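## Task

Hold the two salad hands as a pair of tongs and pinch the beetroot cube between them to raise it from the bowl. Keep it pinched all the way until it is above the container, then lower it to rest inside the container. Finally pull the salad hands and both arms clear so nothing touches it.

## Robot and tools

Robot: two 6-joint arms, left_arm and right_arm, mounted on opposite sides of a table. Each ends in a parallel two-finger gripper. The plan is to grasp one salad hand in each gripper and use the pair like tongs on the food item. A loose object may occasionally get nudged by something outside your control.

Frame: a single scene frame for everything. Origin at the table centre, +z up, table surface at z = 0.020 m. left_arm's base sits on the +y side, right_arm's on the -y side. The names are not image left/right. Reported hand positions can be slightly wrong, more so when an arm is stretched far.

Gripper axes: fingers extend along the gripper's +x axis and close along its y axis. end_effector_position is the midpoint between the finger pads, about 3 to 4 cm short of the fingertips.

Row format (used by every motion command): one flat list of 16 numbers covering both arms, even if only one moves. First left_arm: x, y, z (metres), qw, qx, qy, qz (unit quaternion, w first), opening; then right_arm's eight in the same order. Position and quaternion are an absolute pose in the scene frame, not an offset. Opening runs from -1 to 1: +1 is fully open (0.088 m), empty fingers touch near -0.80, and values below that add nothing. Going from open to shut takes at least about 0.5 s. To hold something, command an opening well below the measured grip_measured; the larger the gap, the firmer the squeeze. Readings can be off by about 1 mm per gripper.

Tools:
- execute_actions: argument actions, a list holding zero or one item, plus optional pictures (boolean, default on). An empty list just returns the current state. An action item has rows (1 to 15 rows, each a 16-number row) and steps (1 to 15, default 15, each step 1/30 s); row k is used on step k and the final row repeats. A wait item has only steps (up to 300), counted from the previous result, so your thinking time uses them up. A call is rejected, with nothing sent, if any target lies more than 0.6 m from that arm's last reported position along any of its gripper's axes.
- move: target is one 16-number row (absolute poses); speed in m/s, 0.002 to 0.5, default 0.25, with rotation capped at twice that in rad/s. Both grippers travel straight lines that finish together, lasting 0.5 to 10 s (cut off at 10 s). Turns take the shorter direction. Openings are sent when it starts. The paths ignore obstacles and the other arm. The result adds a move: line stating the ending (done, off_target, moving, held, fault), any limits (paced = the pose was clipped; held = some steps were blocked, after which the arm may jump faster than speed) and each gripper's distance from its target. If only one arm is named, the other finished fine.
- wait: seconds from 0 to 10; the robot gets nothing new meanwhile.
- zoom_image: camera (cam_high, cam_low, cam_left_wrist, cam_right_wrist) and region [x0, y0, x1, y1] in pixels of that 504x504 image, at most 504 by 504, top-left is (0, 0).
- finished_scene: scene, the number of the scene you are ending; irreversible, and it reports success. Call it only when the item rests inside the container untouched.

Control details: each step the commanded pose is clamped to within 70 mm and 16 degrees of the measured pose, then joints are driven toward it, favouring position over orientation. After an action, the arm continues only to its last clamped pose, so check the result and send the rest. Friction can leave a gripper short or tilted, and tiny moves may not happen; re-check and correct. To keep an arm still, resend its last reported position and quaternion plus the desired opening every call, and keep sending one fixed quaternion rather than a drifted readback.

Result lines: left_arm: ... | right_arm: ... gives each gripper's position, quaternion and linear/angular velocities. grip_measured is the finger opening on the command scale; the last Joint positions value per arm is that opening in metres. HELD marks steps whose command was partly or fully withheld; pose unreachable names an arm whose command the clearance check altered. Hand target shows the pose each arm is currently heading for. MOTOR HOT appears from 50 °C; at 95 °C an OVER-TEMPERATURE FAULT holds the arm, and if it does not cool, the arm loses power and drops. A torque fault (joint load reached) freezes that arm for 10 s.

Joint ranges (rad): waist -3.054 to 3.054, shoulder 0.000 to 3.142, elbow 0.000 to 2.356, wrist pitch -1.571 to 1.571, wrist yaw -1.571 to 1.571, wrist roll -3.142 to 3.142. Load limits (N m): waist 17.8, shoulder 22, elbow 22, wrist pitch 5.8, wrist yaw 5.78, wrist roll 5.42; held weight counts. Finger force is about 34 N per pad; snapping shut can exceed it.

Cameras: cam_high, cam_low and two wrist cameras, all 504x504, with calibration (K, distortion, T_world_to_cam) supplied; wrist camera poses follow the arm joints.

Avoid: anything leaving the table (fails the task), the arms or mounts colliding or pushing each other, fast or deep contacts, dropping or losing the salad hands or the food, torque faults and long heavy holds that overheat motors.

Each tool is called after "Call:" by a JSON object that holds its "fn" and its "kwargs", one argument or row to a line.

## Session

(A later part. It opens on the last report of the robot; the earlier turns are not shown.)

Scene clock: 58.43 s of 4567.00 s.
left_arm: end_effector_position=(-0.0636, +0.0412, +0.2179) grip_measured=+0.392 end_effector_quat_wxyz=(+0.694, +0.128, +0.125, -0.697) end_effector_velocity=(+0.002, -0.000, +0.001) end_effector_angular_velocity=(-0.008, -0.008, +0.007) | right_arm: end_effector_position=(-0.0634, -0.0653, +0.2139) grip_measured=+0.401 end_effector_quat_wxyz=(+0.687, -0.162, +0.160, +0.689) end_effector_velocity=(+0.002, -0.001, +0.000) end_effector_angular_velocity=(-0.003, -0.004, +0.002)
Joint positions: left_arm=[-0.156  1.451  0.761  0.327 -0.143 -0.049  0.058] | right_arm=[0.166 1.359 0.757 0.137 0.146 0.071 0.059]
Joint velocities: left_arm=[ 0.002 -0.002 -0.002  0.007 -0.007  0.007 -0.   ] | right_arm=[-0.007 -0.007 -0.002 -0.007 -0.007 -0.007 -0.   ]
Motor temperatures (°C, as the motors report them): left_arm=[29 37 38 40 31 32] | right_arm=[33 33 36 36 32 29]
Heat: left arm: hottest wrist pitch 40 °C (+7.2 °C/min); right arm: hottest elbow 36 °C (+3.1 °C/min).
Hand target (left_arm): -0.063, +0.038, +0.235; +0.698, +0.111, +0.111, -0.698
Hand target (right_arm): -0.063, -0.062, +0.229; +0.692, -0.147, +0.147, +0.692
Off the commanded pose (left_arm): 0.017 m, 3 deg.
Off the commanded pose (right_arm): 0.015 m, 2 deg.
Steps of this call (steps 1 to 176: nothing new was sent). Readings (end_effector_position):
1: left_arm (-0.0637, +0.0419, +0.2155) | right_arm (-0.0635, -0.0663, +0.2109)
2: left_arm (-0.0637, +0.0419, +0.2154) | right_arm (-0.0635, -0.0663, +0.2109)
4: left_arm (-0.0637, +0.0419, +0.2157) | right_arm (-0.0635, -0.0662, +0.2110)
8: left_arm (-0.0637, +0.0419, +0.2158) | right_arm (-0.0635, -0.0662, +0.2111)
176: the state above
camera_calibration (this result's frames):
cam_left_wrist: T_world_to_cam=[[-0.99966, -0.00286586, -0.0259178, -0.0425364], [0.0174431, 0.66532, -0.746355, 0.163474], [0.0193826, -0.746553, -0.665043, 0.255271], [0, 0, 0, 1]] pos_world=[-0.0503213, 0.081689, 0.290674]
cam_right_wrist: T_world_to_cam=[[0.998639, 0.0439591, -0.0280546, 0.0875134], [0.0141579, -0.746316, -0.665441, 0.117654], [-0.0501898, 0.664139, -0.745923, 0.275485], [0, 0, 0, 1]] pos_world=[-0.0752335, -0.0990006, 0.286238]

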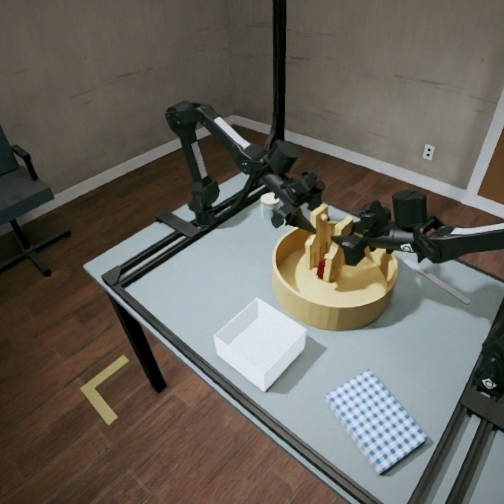

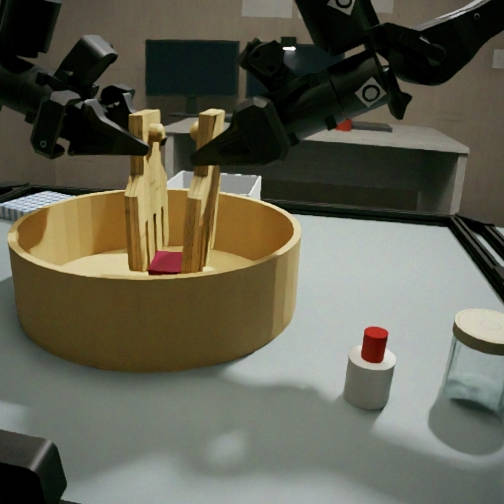

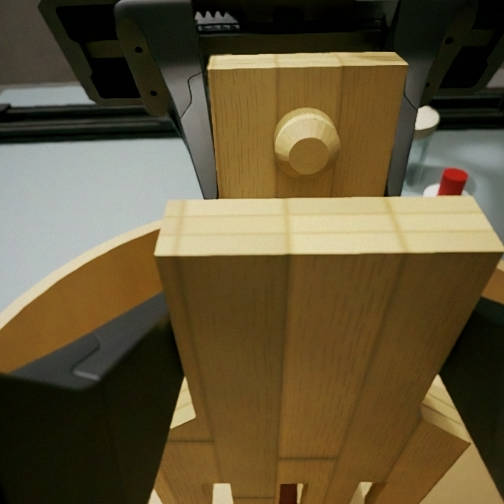

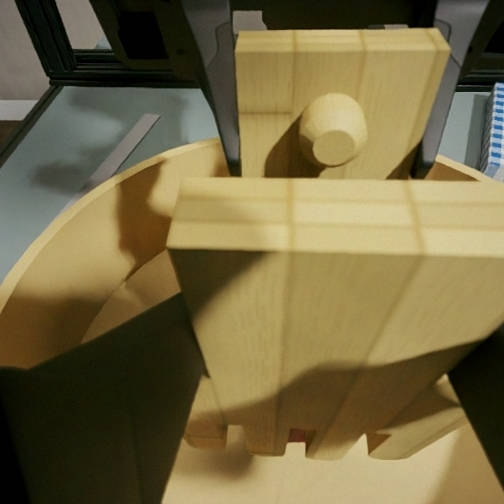

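Call:
{"fn": "move", "kwargs": {
  "target": [-0.063,0.043,0.192,0.695,0.129,0.129,-0.695,-1,-0.063,-0.067,0.184,0.688,-0.165,0.165,0.688,-1],
  "speed": 0.02
}}

Call:
{"fn": "move", "kwargs": {
  "target": [-0.063,0.036,0.207,0.701,0.092,0.092,-0.701,-1,-0.063,-0.060,0.199,0.695,-0.129,0.129,0.695,-1],
  "speed": 0.015
}}

Call:
{"fn": "move", "kwargs": {
  "target": [-0.063,0.032,0.25,0.703,0.074,0.074,-0.703,-1,-0.063,-0.056,0.242,0.698,-0.111,0.111,0.698,-1],
  "speed": 0.015
}}

Call:
{"fn": "zoom_image", "kwargs": {
  "camera": "cam_low",
  "region": [70, 80, 290, 300]
}}

Scene clock: 61.10 s of 4567.00 s.
left_arm: end_effector_position=(-0.0635, +0.0423, +0.1958) grip_measured=+0.392 end_effector_quat_wxyz=(+0.695, +0.128, +0.127, -0.697) end_effector_velocity=(+0.002, +0.001, -0.001) end_effector_angular_velocity=(-0.003, +0.018, +0.017) | right_arm: end_effector_position=(-0.0630, -0.0674, +0.1850) grip_measured=+0.401 end_effector_quat_wxyz=(+0.687, -0.167, +0.165, +0.688) end_effector_velocity=(-0.000, +0.003, +0.006) end_effector_angular_velocity=(+0.027, -0.018, +0.006)
Joint positions: left_arm=[-0.156  1.495  0.701  0.427 -0.143 -0.054  0.058] | right_arm=[0.166 1.406 0.678 0.25  0.146 0.073 0.059]
Joint velocities: left_arm=[ 0.002 -0.002 -0.007  0.007 -0.007 -0.022 -0.   ] | right_arm=[ 0.002 -0.002  0.002  0.022  0.007 -0.022 -0.   ]
Motor temperatures (°C, as the motors report them): left_arm=[29 37 38 41 31 32] | right_arm=[33 33 36 37 32 29]
Heat: left arm: hottest wrist pitch 41 °C (+8.1 °C/min); right arm: hottest wrist pitch 37 °C (+4.1 °C/min).
Hand target (left_arm): -0.063, +0.043, +0.192; +0.695, +0.129, +0.129, -0.695
Hand target (right_arm): -0.063, -0.067, +0.184; +0.688, -0.165, +0.165, +0.688
Off the commanded pose (left_arm): 0.004 m, 0 deg.
Off the commanded pose (right_arm): 0.001 m, 0 deg.
move: done
camera_calibration (this result's frames):
cam_left_wrist: T_world_to_cam=[[-0.999741, -0.00429234, -0.0223561, -0.0435718], [0.0137934, 0.667037, -0.744897, 0.14564], [0.0181097, -0.745012, -0.666805, 0.241608], [0, 0, 0, 1]] pos_world=[-0.0499448, 0.0826666, 0.268618]
cam_right_wrist: T_world_to_cam=[[0.998682, 0.0424052, -0.028899, 0.0864975], [0.0130522, -0.75454, -0.656125, 0.0944818], [-0.0496286, 0.654883, -0.754099, 0.256241], [0, 0, 0, 1]] pos_world=[-0.0748998, -0.100186, 0.257723]

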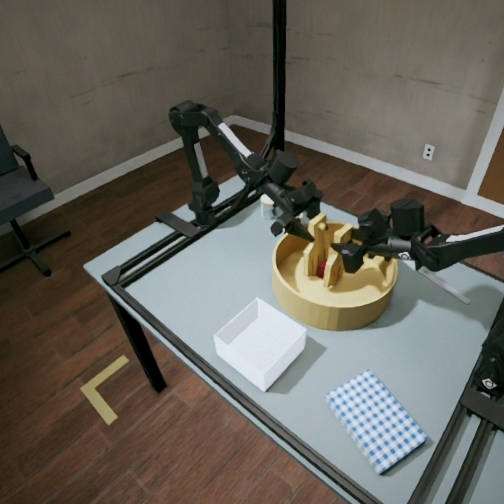

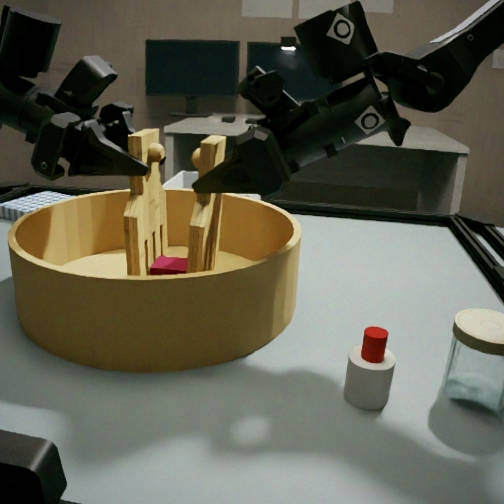

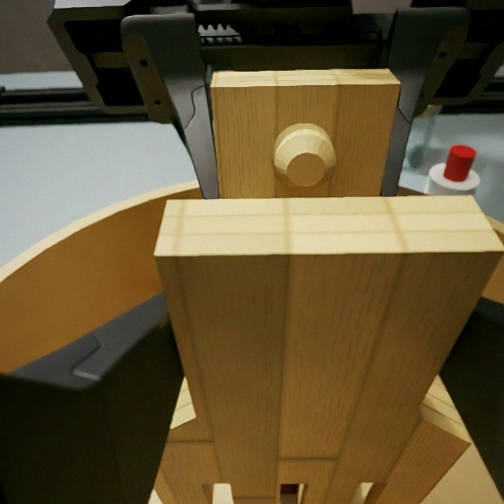

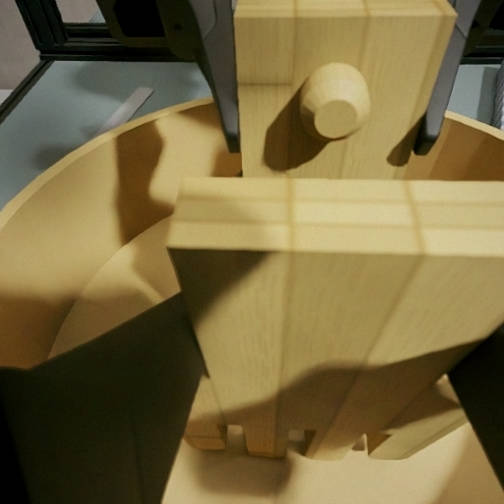

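Scene clock: 64.87 s of 4567.00 s.
left_arm: end_effector_position=(-0.0641, +0.0381, +0.2020) grip_measured=+0.392 end_effector_quat_wxyz=(+0.698, +0.100, +0.100, -0.702) end_effector_velocity=(+0.000, +0.001, -0.002) end_effector_angular_velocity=(+0.007, +0.004, +0.007) | right_arm: end_effector_position=(-0.0632, -0.0651, +0.1868) grip_measured=+0.401 end_effector_quat_wxyz=(+0.691, -0.145, +0.143, +0.694) end_effector_velocity=(-0.002, -0.001, -0.001) end_effector_angular_velocity=(+0.002, +0.010, +0.006)
Joint positions: left_arm=[-0.156  1.516  0.673  0.558 -0.143 -0.043  0.058] | right_arm=[0.166 1.417 0.638 0.364 0.148 0.063 0.059]
Joint velocities: left_arm=[-0.002 -0.002 -0.002 -0.007 -0.007 -0.007 -0.   ] | right_arm=[ 0.002 -0.002 -0.007  0.007 -0.007  0.007 -0.   ]
Motor temperatures (°C, as the motors report them): left_arm=[29 37 38 42 31 32] | right_arm=[33 33 37 38 32 29]
Heat: left arm: hottest wrist pitch 42 °C (+8.0 °C/min); right arm: hottest wrist pitch 38 °C (+5.0 °C/min).
Hand target (left_arm): -0.063, +0.036, +0.207; +0.701, +0.092, +0.092, -0.701
Hand target (right_arm): -0.063, -0.060, +0.199; +0.695, -0.129, +0.129, +0.695
Off the commanded pose (left_arm): 0.006 m, 1 deg.
Off the commanded pose (right_arm): 0.013 m, 2 deg.
move: off_target (right_arm)
camera_calibration (this result's frames):
cam_left_wrist: T_world_to_cam=[[-0.999794, -0.00246911, -0.0201581, -0.0446422], [0.0145397, 0.605968, -0.795356, 0.165676], [0.014179, -0.795485, -0.605807, 0.231892], [0, 0, 0, 1]] pos_world=[-0.0503298, 0.083962, 0.271354]
cam_right_wrist: T_world_to_cam=[[0.99853, 0.0470246, -0.0269693, 0.0865473], [0.0145485, -0.711715, -0.702317, 0.108987], [-0.0522206, 0.700892, -0.711353, 0.250894], [0, 0, 0, 1]] pos_world=[-0.0749038, -0.102352, 0.257352]

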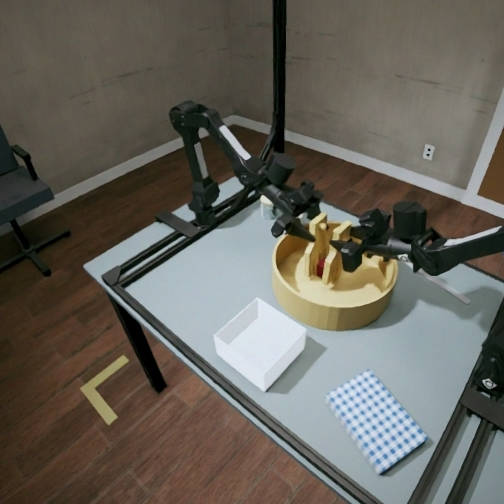

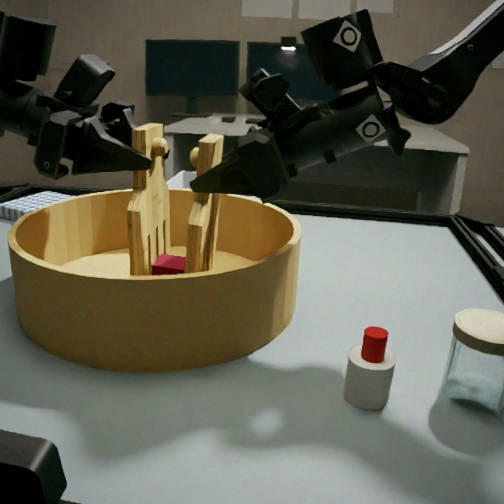

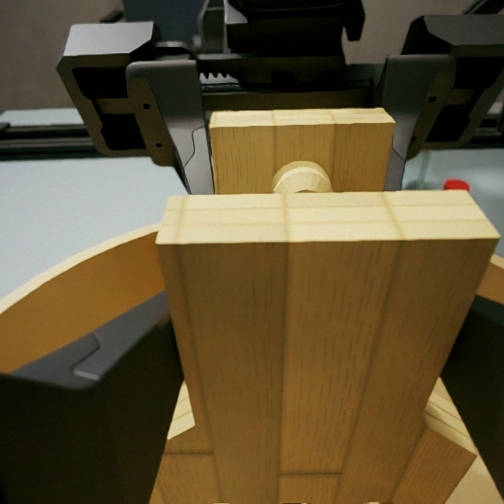

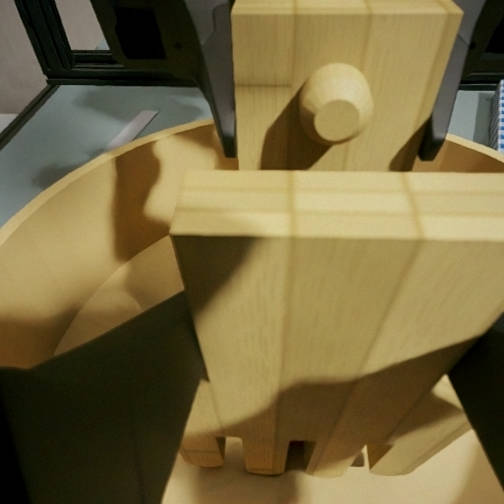

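Scene clock: 68.87 s of 4567.00 s.
left_arm: end_effector_position=(-0.0641, +0.0362, +0.2288) grip_measured=+0.392 end_effector_quat_wxyz=(+0.699, +0.095, +0.091, -0.703) end_effector_velocity=(-0.002, +0.000, +0.000) end_effector_angular_velocity=(+0.003, +0.009, -0.008) | right_arm: end_effector_position=(-0.0631, -0.0622, +0.2168) grip_measured=+0.401 end_effector_quat_wxyz=(+0.693, -0.138, +0.133, +0.695) end_effector_velocity=(+0.002, -0.000, +0.001) end_effector_angular_velocity=(-0.002, -0.010, -0.006)
Joint positions: left_arm=[-0.156  1.463  0.732  0.464 -0.145 -0.035  0.058] | right_arm=[0.166 1.365 0.709 0.266 0.151 0.056 0.059]
Joint velocities: left_arm=[-0.002 -0.002  0.002 -0.007  0.007 -0.007 -0.   ] | right_arm=[-0.002 -0.002  0.002 -0.007  0.007 -0.007 -0.   ]
Motor temperatures (°C, as the motors report them): left_arm=[29 38 39 43 31 32] | right_arm=[33 33 37 39 32 29]
Heat: left arm: hottest wrist pitch 43 °C (+9.0 °C/min); right arm: hottest wrist pitch 39 °C (+6.0 °C/min).
Hand target (left_arm): -0.063, +0.032, +0.250; +0.703, +0.074, +0.074, -0.703
Hand target (right_arm): -0.063, -0.057, +0.242; +0.698, -0.111, +0.111, +0.698
Off the commanded pose (left_arm): 0.022 m, 3 deg.
Off the commanded pose (right_arm): 0.026 m, 4 deg.
move: off_target (left_arm, right_arm)
camera_calibration (this result's frames):
cam_left_wrist: T_world_to_cam=[[-0.999672, -0.00255426, -0.0254985, -0.0428724], [0.0190519, 0.591374, -0.806172, 0.191425], [0.0171383, -0.806393, -0.591131, 0.243924], [0, 0, 0, 1]] pos_world=[-0.0506858, 0.0833854, 0.29742]
cam_right_wrist: T_world_to_cam=[[0.998662, 0.046925, -0.0217465, 0.0859969], [0.0169459, -0.694146, -0.719634, 0.137077], [-0.0488641, 0.718303, -0.694012, 0.267723], [0, 0, 0, 1]] pos_world=[-0.0751226, -0.10119, 0.286319]

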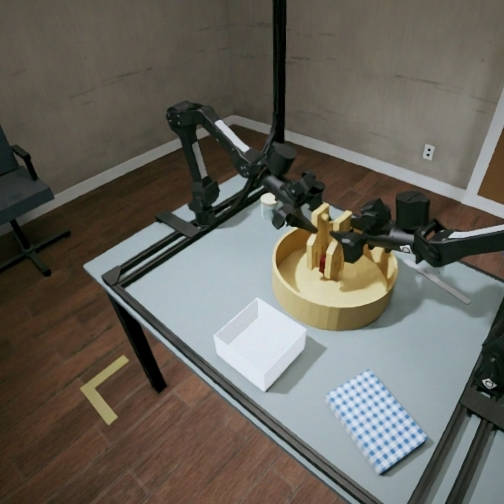

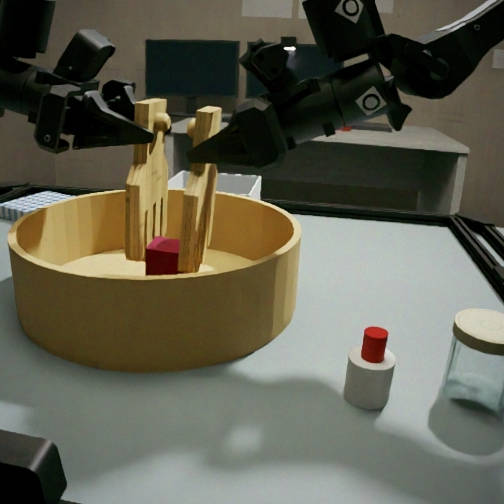

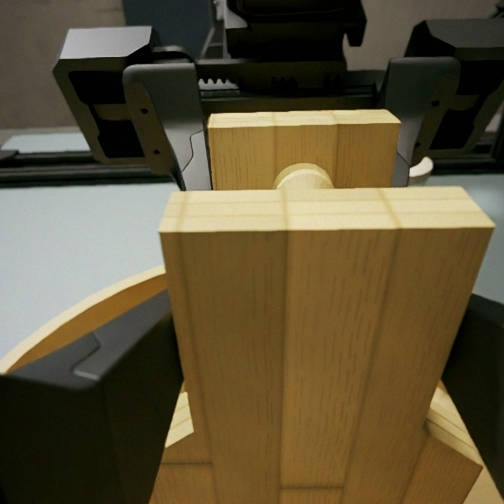

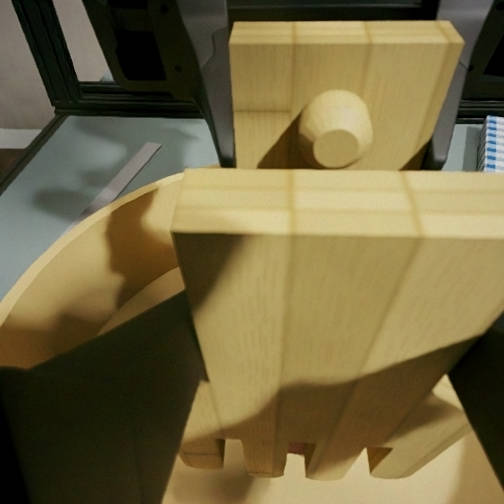

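Region (70, 80, 290, 300) of cam_low's 504x504 image, scaled by 2.291, with more detail than that image has.

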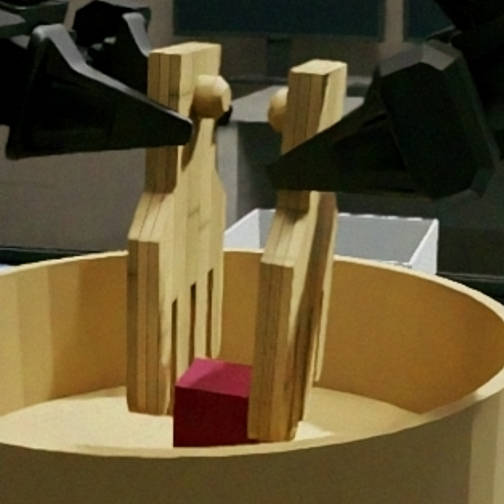

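Call:
{"fn": "move", "kwargs": {
  "target": [-0.063,0.04,0.184,0.701,0.095,0.095,-0.701,-1,-0.063,-0.064,0.186,0.694,-0.138,0.138,0.694,-1],
  "speed": 0.02
}}

Call:
{"fn": "move", "kwargs": {
  "target": [-0.063,0.036,0.195,0.705,0.055,0.055,-0.705,-1,-0.063,-0.058,0.2,0.699,-0.105,0.105,0.699,-1],
  "speed": 0.02
}}

Call:
{"fn": "move", "kwargs": {
  "target": [-0.063,0.033,0.245,0.706,0.037,0.037,-0.706,-1,-0.063,-0.055,0.25,0.702,-0.086,0.086,0.702,-1],
  "speed": 0.02
}}

Call:
{"fn": "zoom_image", "kwargs": {
  "camera": "cam_low",
  "region": [70, 80, 290, 300]
}}

Scene clock: 72.37 s of 4567.00 s.
left_arm: end_effector_position=(-0.0636, +0.0393, +0.1875) grip_measured=+0.392 end_effector_quat_wxyz=(+0.699, +0.094, +0.093, -0.703) end_effector_velocity=(+0.000, +0.002, -0.005) end_effector_angular_velocity=(+0.017, -0.012, +0.003) | right_arm: end_effector_position=(-0.0627, -0.0642, +0.1870) grip_measured=+0.401 end_effector_quat_wxyz=(+0.693, -0.139, +0.138, +0.694) end_effector_velocity=(-0.000, +0.000, +0.001) end_effector_angular_velocity=(+0.007, -0.003, +0.007)
Joint positions: left_arm=[-0.156  1.561  0.625  0.668 -0.145 -0.04   0.058] | right_arm=[0.166 1.422 0.629 0.394 0.151 0.062 0.059]
Joint velocities: left_arm=[-0.002  0.002 -0.007 -0.007 -0.007  0.007 -0.   ] | right_arm=[-0.002 -0.002 -0.002  0.007 -0.007 -0.007 -0.   ]
Motor temperatures (°C, as the motors report them): left_arm=[29 38 39 44 31 32] | right_arm=[33 33 38 40 32 29]
Heat: left arm: hottest wrist pitch 44 °C (+10.1 °C/min); right arm: hottest wrist pitch 40 °C (+7.1 °C/min).
Hand target (left_arm): -0.063, +0.040, +0.184; +0.701, +0.095, +0.095, -0.701
Hand target (right_arm): -0.063, -0.064, +0.186; +0.693, -0.138, +0.138, +0.694
Off the commanded pose (left_arm): 0.004 m, 0 deg.
Off the commanded pose (right_arm): 0.001 m, 0 deg.
move: done
camera_calibration (this result's frames):
cam_left_wrist: T_world_to_cam=[[-0.999772, -0.00420288, -0.0209344, -0.0441763], [0.014384, 0.592017, -0.805797, 0.155887], [0.0157802, -0.805914, -0.591822, 0.221984], [0, 0, 0, 1]] pos_world=[-0.0499114, 0.0864266, 0.256064]
cam_right_wrist: T_world_to_cam=[[0.998671, 0.0445375, -0.0259377, 0.0857361], [0.0127188, -0.700656, -0.713386, 0.112407], [-0.0499459, 0.712108, -0.700291, 0.249286], [0, 0, 0, 1]] pos_world=[-0.074601, -0.102578, 0.256986]

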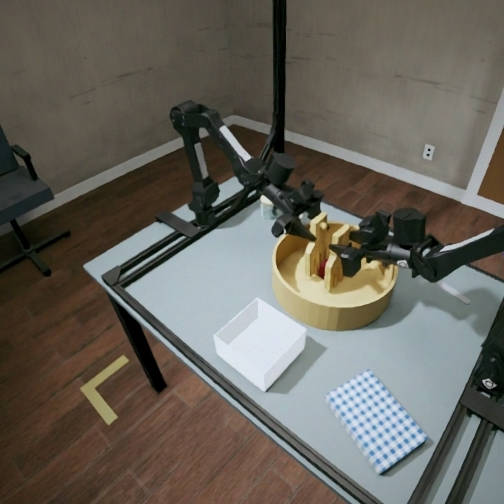

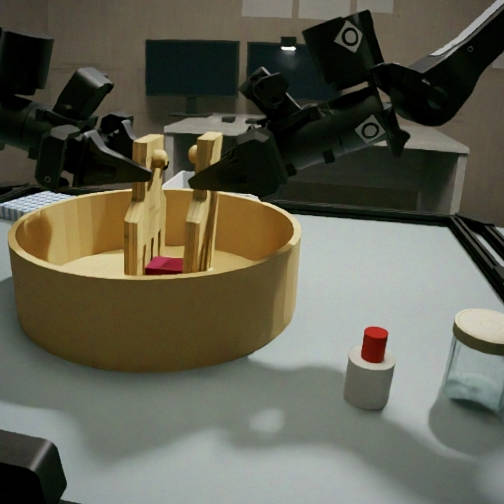

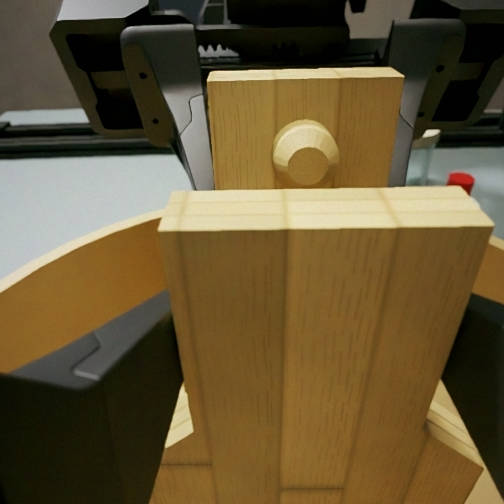

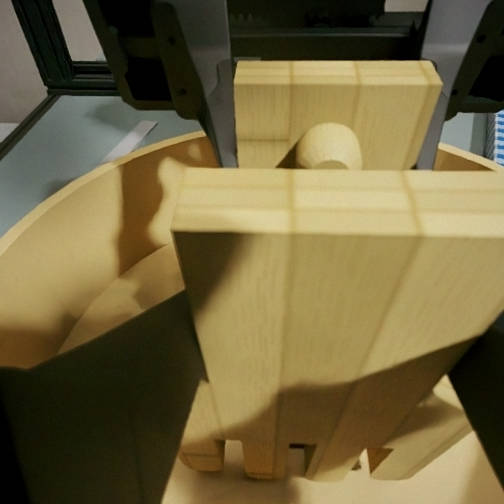

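Scene clock: 75.33 s of 4567.00 s.
left_arm: end_effector_position=(-0.0637, +0.0379, +0.1901) grip_measured=+0.392 end_effector_quat_wxyz=(+0.702, +0.063, +0.062, -0.707) end_effector_velocity=(-0.002, +0.000, -0.000) end_effector_angular_velocity=(-0.002, -0.006, -0.011) | right_arm: end_effector_position=(-0.0630, -0.0626, +0.1883) grip_measured=+0.401 end_effector_quat_wxyz=(+0.695, -0.120, +0.119, +0.698) end_effector_velocity=(+0.002, +0.000, -0.001) end_effector_angular_velocity=(-0.007, -0.011, -0.007)
Joint positions: left_arm=[-0.156  1.606  0.584  0.843 -0.147 -0.027  0.058] | right_arm=[0.166 1.438 0.595 0.5   0.153 0.053 0.059]
Joint velocities: left_arm=[-0.002  0.002 -0.002  0.007  0.007  0.007 -0.   ] | right_arm=[-0.002  0.002  0.002 -0.007  0.007 -0.007 -0.   ]
Motor temperatures (°C, as the motors report them): left_arm=[29 38 39 45 31 32] | right_arm=[33 33 38 41 32 29]
Heat: left arm: hottest wrist pitch 45 °C (+11.1 °C/min); right arm: hottest wrist pitch 41 °C (+8.1 °C/min).
Hand target (left_arm): -0.063, +0.036, +0.195; +0.705, +0.055, +0.055, -0.705
Hand target (right_arm): -0.063, -0.058, +0.200; +0.699, -0.105, +0.105, +0.699
Off the commanded pose (left_arm): 0.005 m, 1 deg.
Off the commanded pose (right_arm): 0.013 m, 2 deg.
move: off_target (right_arm)
camera_calibration (this result's frames):
cam_left_wrist: T_world_to_cam=[[-0.999794, -0.00463286, -0.019758, -0.0444372], [0.0144912, 0.518612, -0.854887, 0.170919], [0.0142073, -0.854997, -0.518438, 0.210163], [0, 0, 0, 1]] pos_world=[-0.0498907, 0.0908422, 0.254194]
cam_right_wrist: T_world_to_cam=[[0.998539, 0.0482438, -0.0243349, 0.0858728], [0.013605, -0.660332, -0.750851, 0.124106], [-0.052293, 0.749423, -0.660024, 0.243605], [0, 0, 0, 1]] pos_world=[-0.074697, -0.104755, 0.25606]

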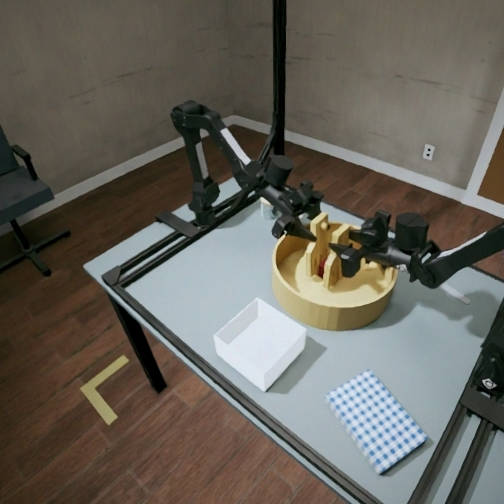

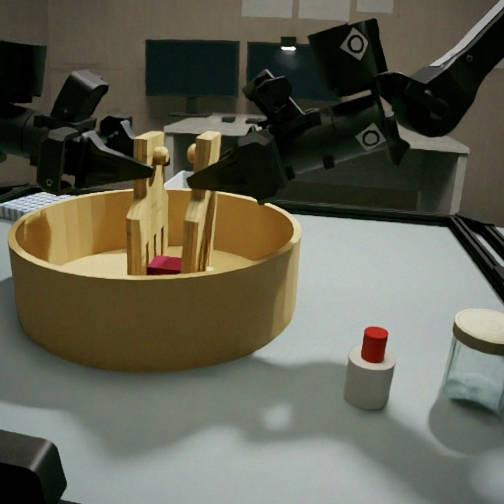

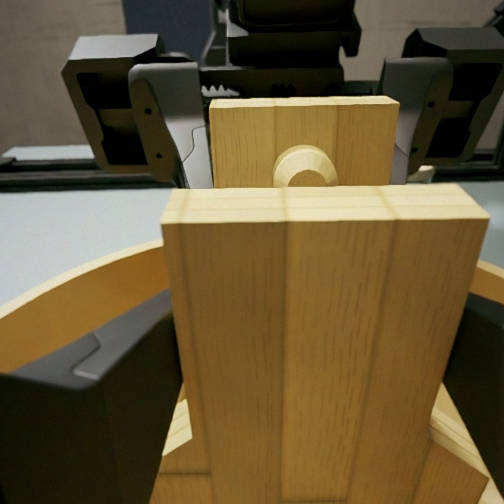

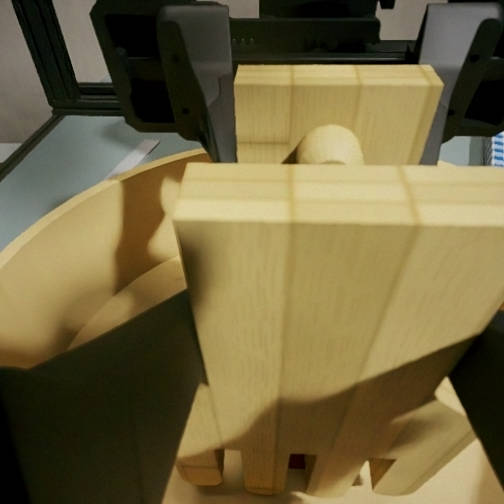

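Scene clock: 78.73 s of 4567.00 s.
left_arm: end_effector_position=(-0.0635, +0.0372, +0.2233) grip_measured=+0.392 end_effector_quat_wxyz=(+0.703, +0.059, +0.055, -0.707) end_effector_velocity=(+0.000, +0.001, -0.003) end_effector_angular_velocity=(+0.017, -0.011, +0.004) | right_arm: end_effector_position=(-0.0628, -0.0602, +0.2256) grip_measured=+0.401 end_effector_quat_wxyz=(+0.698, -0.112, +0.107, +0.700) end_effector_velocity=(-0.000, -0.000, +0.000) end_effector_angular_velocity=(-0.003, -0.005, +0.007)
Joint positions: left_arm=[-0.156  1.51   0.644  0.703 -0.149 -0.019  0.058] | right_arm=[0.166 1.362 0.678 0.37  0.156 0.045 0.059]
Joint velocities: left_arm=[-0.002 -0.002  0.002 -0.022 -0.007  0.007 -0.   ] | right_arm=[-0.002 -0.002  0.002 -0.007 -0.007 -0.007 -0.   ]
Motor temperatures (°C, as the motors report them): left_arm=[29 38 39 45 31 32] | right_arm=[33 33 38 41 32 29]
Heat: left arm: hottest wrist pitch 45 °C (+11.0 °C/min); right arm: hottest wrist pitch 41 °C (+8.0 °C/min).
Hand target (left_arm): -0.063, +0.033, +0.245; +0.706, +0.037, +0.037, -0.706
Hand target (right_arm): -0.063, -0.055, +0.250; +0.702, -0.086, +0.086, +0.702
Off the commanded pose (left_arm): 0.022 m, 3 deg.
Off the commanded pose (right_arm): 0.025 m, 4 deg.
move: off_target (left_arm, right_arm)
camera_calibration (this result's frames):
cam_left_wrist: T_world_to_cam=[[-0.999662, -0.0055235, -0.025402, -0.0423033], [0.0191378, 0.504944, -0.86294, 0.202265], [0.017593, -0.863135, -0.504668, 0.224234], [0, 0, 0, 1]] pos_world=[-0.0501049, 0.0911782, 0.286632]
cam_right_wrist: T_world_to_cam=[[0.998679, 0.0480491, -0.0182151, 0.0851081], [0.0166818, -0.638433, -0.769496, 0.159409], [-0.0486027, 0.768176, -0.638391, 0.262915], [0, 0, 0, 1]] pos_world=[-0.0748765, -0.104283, 0.292057]

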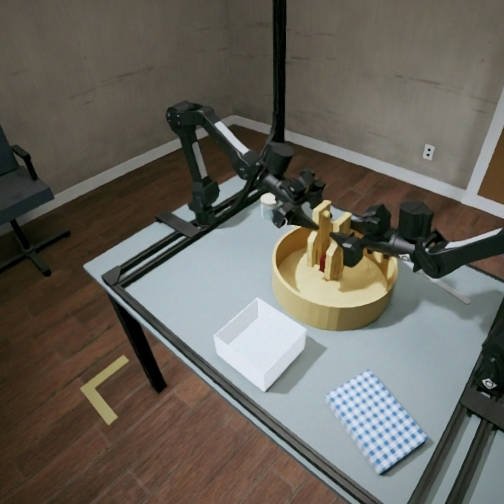

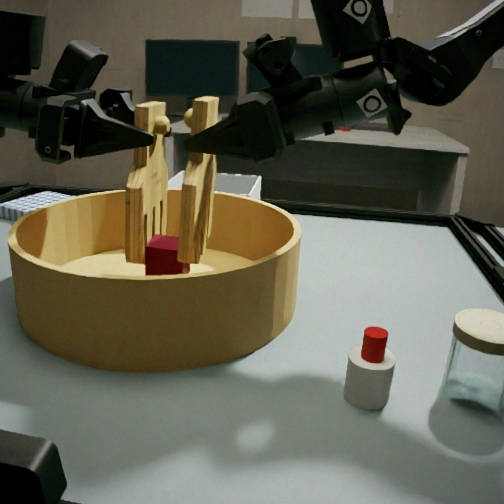

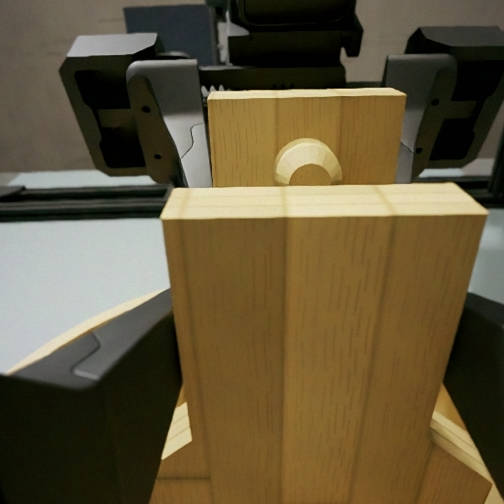

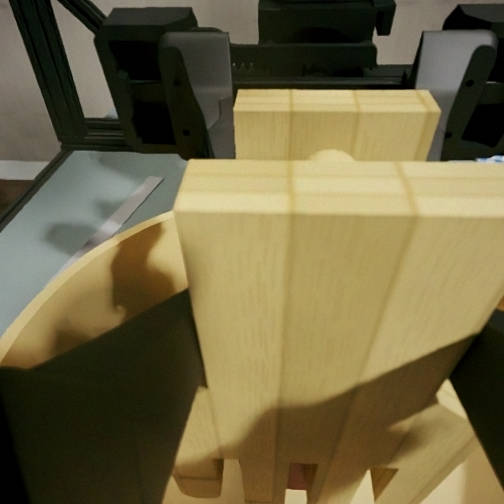

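Region (70, 80, 290, 300) of cam_low's 504x504 image, scaled by 2.291, with more detail than that image has.

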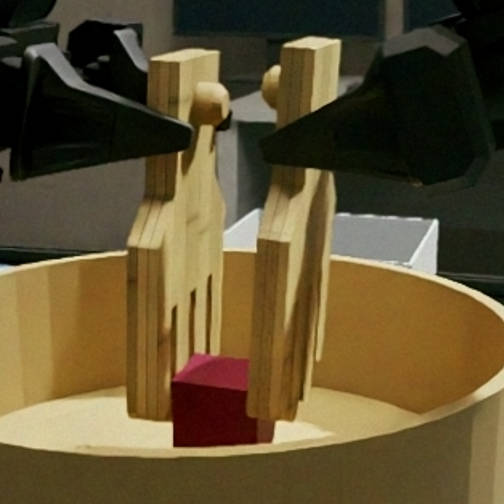

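Call:
{"fn": "move", "kwargs": {
  "target": [-0.063,0.032,0.305,0.7068,0.02,0.02,-0.7068,-1,-0.063,-0.054,0.31,0.704,-0.068,0.068,0.704,-1],
  "speed": 0.025
}}

Call:
{"fn": "zoom_image", "kwargs": {
  "camera": "cam_low",
  "region": [60, 30, 300, 270]
}}

Scene clock: 82.90 s of 4567.00 s.
left_arm: end_effector_position=(-0.0644, +0.0314, +0.2903) grip_measured=+0.392 end_effector_quat_wxyz=(+0.704, +0.033, +0.031, -0.709) end_effector_velocity=(+0.000, -0.000, -0.005) end_effector_angular_velocity=(+0.022, -0.011, +0.004) | right_arm: end_effector_position=(-0.0637, -0.0532, +0.2977) grip_measured=+0.401 end_effector_quat_wxyz=(+0.701, -0.079, +0.078, +0.704) end_effector_velocity=(+0.000, -0.002, -0.005) end_effector_angular_velocity=(-0.021, -0.012, -0.003)
Joint positions: left_arm=[-0.156  1.41   0.791  0.528 -0.15  -0.011  0.058] | right_arm=[0.166 1.295 0.852 0.218 0.158 0.035 0.059]
Joint velocities: left_arm=[-0.002  0.002  0.002 -0.022 -0.007  0.007 -0.   ] | right_arm=[ 0.002 -0.002 -0.002 -0.022  0.007 -0.007 -0.   ]
Motor temperatures (°C, as the motors report them): left_arm=[29 39 40 45 31 32] | right_arm=[33 34 39 41 32 29]
Heat: left arm: hottest wrist pitch 45 °C (+11.0 °C/min); right arm: hottest wrist pitch 41 °C (+8.0 °C/min).
Hand target (left_arm): -0.063, +0.032, +0.305; +0.707, +0.020, +0.020, -0.707
Hand target (right_arm): -0.063, -0.053, +0.310; +0.704, -0.068, +0.068, +0.704
Off the commanded pose (left_arm): 0.015 m, 2 deg.
Off the commanded pose (right_arm): 0.012 m, 2 deg.
move: off_target (left_arm, right_arm)
camera_calibration (this result's frames):
cam_left_wrist: T_world_to_cam=[[-0.999742, -0.00658009, -0.0217577, -0.0425143], [0.0166062, 0.442196, -0.896765, 0.274661], [0.015522, -0.896895, -0.441972, 0.235813], [0, 0, 0, 1]] pos_world=[-0.0507247, 0.0897653, 0.349604]
cam_right_wrist: T_world_to_cam=[[0.998547, 0.0502901, -0.0193815, 0.0874265], [0.0126068, -0.567582, -0.82322, 0.238865], [-0.0524005, 0.821779, -0.567391, 0.285], [0, 0, 0, 1]] pos_world=[-0.0753767, -0.103028, 0.360039]

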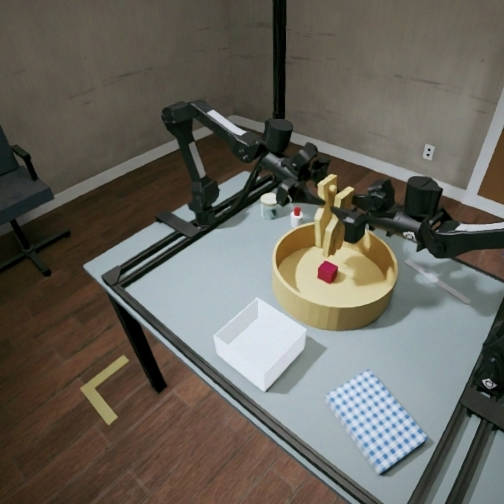

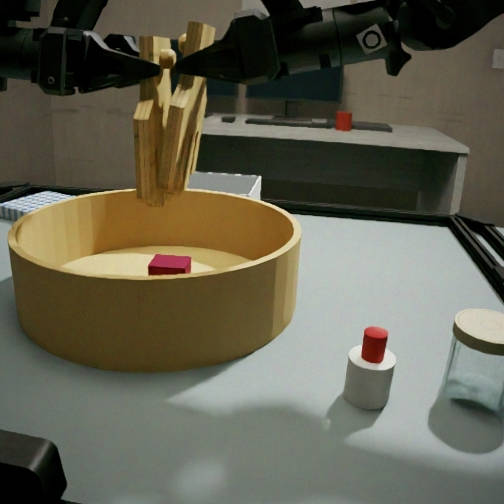

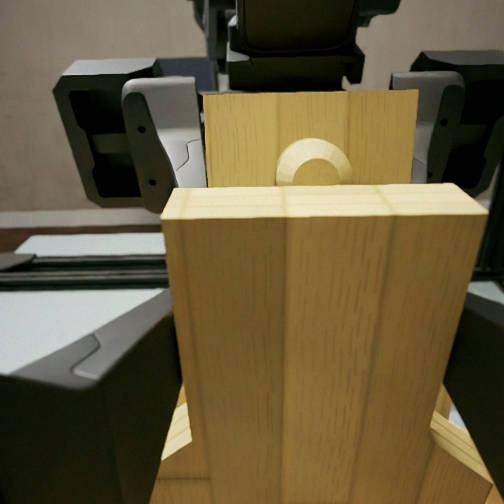

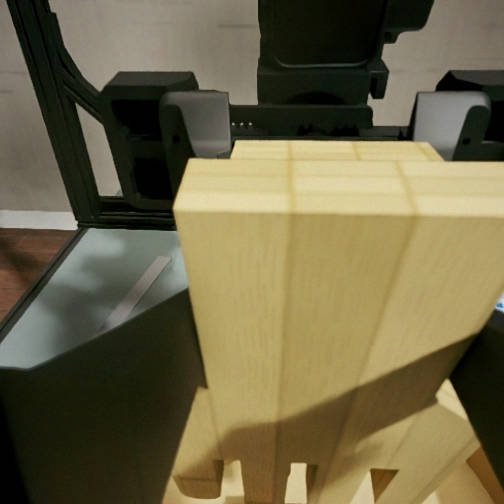

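Region (60, 30, 300, 270) of cam_low's 504x504 image, scaled by 2.100, with more detail than that image has.

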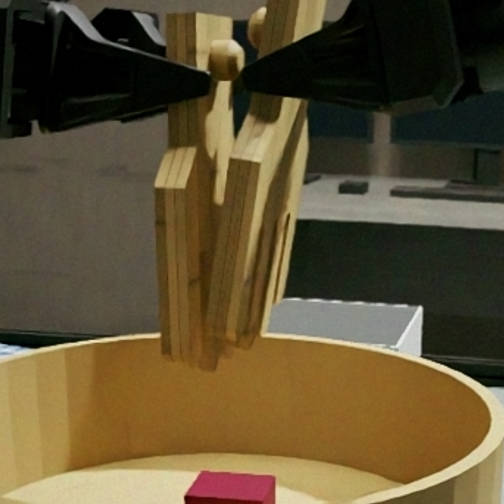

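Call:
{"fn": "move", "kwargs": {
  "target": [-0.063,0.095,0.29,0.7067,-0.025,-0.025,-0.7067,-1,-0.063,-0.105,0.29,0.704,-0.068,0.068,0.704,-1],
  "speed": 0.1
}}

Call:
{"fn": "move", "kwargs": {
  "target": [-0.063,0.095,0.188,0.7067,-0.025,-0.025,-0.7067,-1,-0.063,-0.105,0.19,0.704,-0.068,0.068,0.704,-1],
  "speed": 0.08
}}

Call:
{"fn": "zoom_image", "kwargs": {
  "camera": "cam_high",
  "region": [260, 170, 420, 330]
}}

Scene clock: 84.93 s of 4567.00 s.
left_arm: end_effector_position=(-0.0629, +0.0918, +0.2881) grip_measured=+0.392 end_effector_quat_wxyz=(+0.706, -0.021, -0.021, -0.708) end_effector_velocity=(+0.001, +0.004, -0.002) end_effector_angular_velocity=(-0.002, +0.009, +0.014) | right_arm: end_effector_position=(-0.0630, -0.1029, +0.2882) grip_measured=+0.401 end_effector_quat_wxyz=(+0.703, -0.072, +0.070, +0.704) end_effector_velocity=(+0.002, -0.003, -0.006) end_effector_angular_velocity=(-0.022, -0.010, +0.001)
Joint positions: left_arm=[-0.195  1.212  0.5    0.773 -0.193  0.013  0.058] | right_arm=[0.204 1.086 0.67  0.21  0.2   0.038 0.059]
Joint velocities: left_arm=[-0.007 -0.012 -0.017  0.007 -0.022 -0.007 -0.   ] | right_arm=[-0.007 -0.012 -0.012 -0.022 -0.007 -0.007 -0.   ]
Motor temperatures (°C, as the motors report them): left_arm=[29 39 40 45 31 32] | right_arm=[33 34 39 41 32 29]
Heat: left arm: hottest wrist pitch 45 °C (+11.0 °C/min); right arm: hottest wrist pitch 41 °C (+8.0 °C/min).
Hand target (left_arm): -0.063, +0.095, +0.290; +0.707, -0.025, -0.025, -0.707
Hand target (right_arm): -0.063, -0.105, +0.291; +0.704, -0.068, +0.068, +0.704
Off the commanded pose (left_arm): 0.004 m, 1 deg.
Off the commanded pose (right_arm): 0.003 m, 1 deg.
move: done
camera_calibration (this result's frames):
cam_left_wrist: T_world_to_cam=[[-0.999752, -0.0134929, -0.01774, -0.0411846], [0.0128013, 0.303942, -0.952604, 0.274521], [0.0182453, -0.952595, -0.303694, 0.254474], [0, 0, 0, 1]] pos_world=[-0.0493315, 0.158416, 0.338061]
cam_right_wrist: T_world_to_cam=[[0.998724, 0.0480625, -0.0154955, 0.0876709], [0.0135553, -0.550742, -0.834565, 0.207859], [-0.0486453, 0.833291, -0.550691, 0.317132], [0, 0, 0, 1]] pos_world=[-0.0749497, -0.154, 0.349473]

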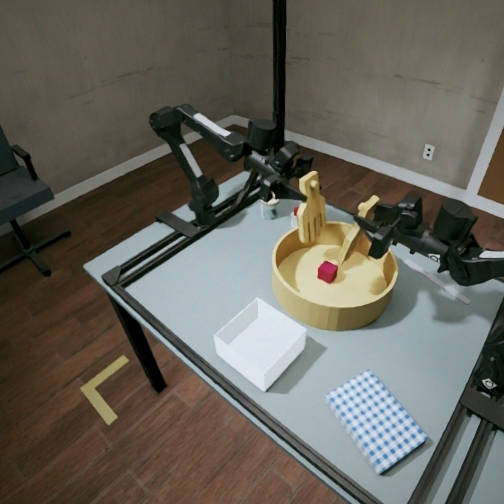

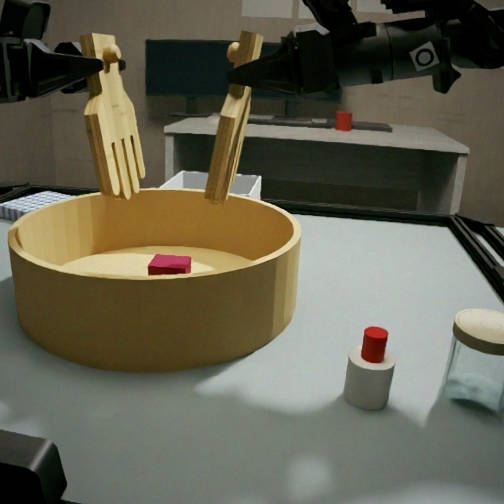

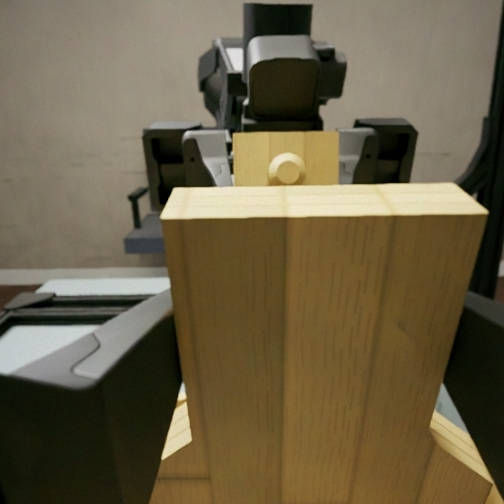

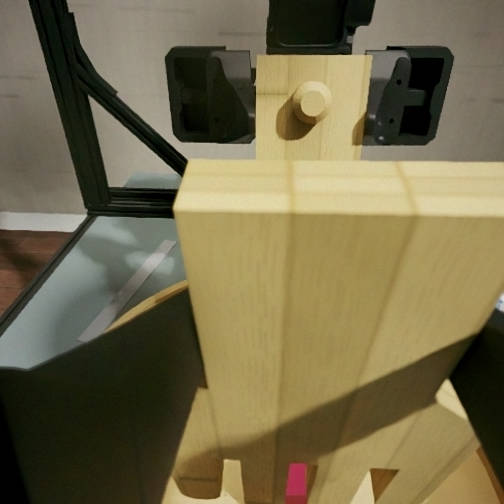

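Scene clock: 86.60 s of 4567.00 s.
left_arm: end_effector_position=(-0.0626, +0.0947, +0.1906) grip_measured=+0.392 end_effector_quat_wxyz=(+0.706, -0.026, -0.025, -0.707) end_effector_velocity=(-0.004, -0.001, -0.009) end_effector_angular_velocity=(+0.017, -0.011, -0.014) | right_arm: end_effector_position=(-0.0624, -0.1055, +0.1908) grip_measured=+0.401 end_effector_quat_wxyz=(+0.703, -0.070, +0.068, +0.704) end_effector_velocity=(-0.002, -0.001, -0.004) end_effector_angular_velocity=(-0.003, -0.003, +0.021)
Joint positions: left_arm=[-0.197  1.67   0.28   1.463 -0.194  0.013  0.058] | right_arm=[0.204 1.305 0.358 0.747 0.2   0.038 0.059]
Joint velocities: left_arm=[-0.007  0.037 -0.002  0.022  0.007  0.007 -0.   ] | right_arm=[-0.002  0.012 -0.012  0.022 -0.022 -0.007 -0.   ]
Motor temperatures (°C, as the motors report them): left_arm=[29 39 39 45 31 32] | right_arm=[33 33 38 41 32 29]
Heat: left arm: hottest wrist pitch 45 °C (+11.1 °C/min); right arm: hottest wrist pitch 41 °C (+8.1 °C/min).
Hand target (left_arm): -0.063, +0.096, +0.189; +0.707, -0.025, -0.025, -0.707
Hand target (right_arm): -0.063, -0.106, +0.190; +0.704, -0.068, +0.068, +0.704
Off the commanded pose (left_arm): 0.003 m, 0 deg.
Off the commanded pose (right_arm): 0.001 m, 0 deg.
move: done
camera_calibration (this result's frames):
cam_left_wrist: T_world_to_cam=[[-0.999791, -0.0136801, -0.0151833, -0.0431118], [0.0105119, 0.292891, -0.956088, 0.182314], [0.0175265, -0.956048, -0.292686, 0.2258], [0, 0, 0, 1]] pos_world=[-0.0489768, 0.161887, 0.239742]
cam_right_wrist: T_world_to_cam=[[0.998704, 0.0480714, -0.0166993, 0.0859875], [0.0122959, -0.546371, -0.837453, 0.126086], [-0.0493816, 0.836162, -0.546254, 0.265039], [0, 0, 0, 1]] pos_world=[-0.0743384, -0.156859, 0.251805]

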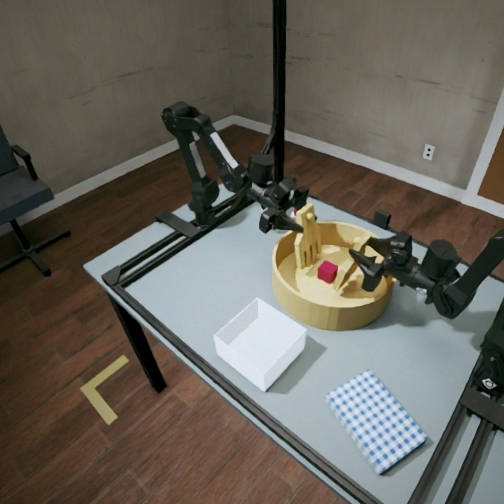

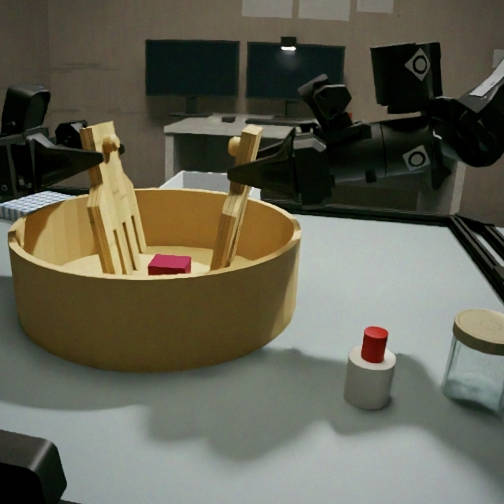

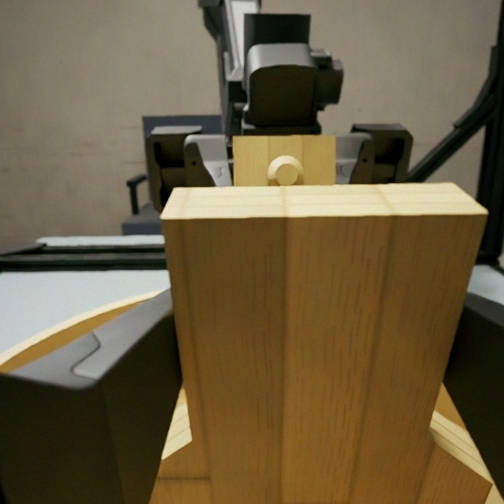

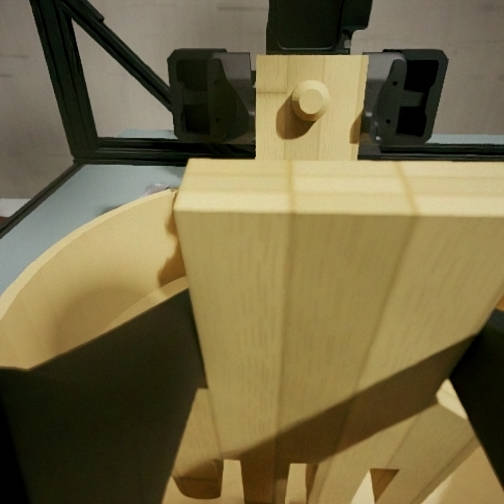

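Region (260, 170, 420, 330) of cam_high's 504x504 image, scaled by 3.150, with more detail than that image has.

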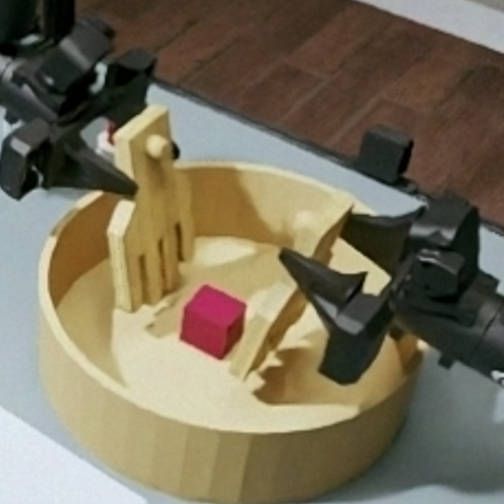

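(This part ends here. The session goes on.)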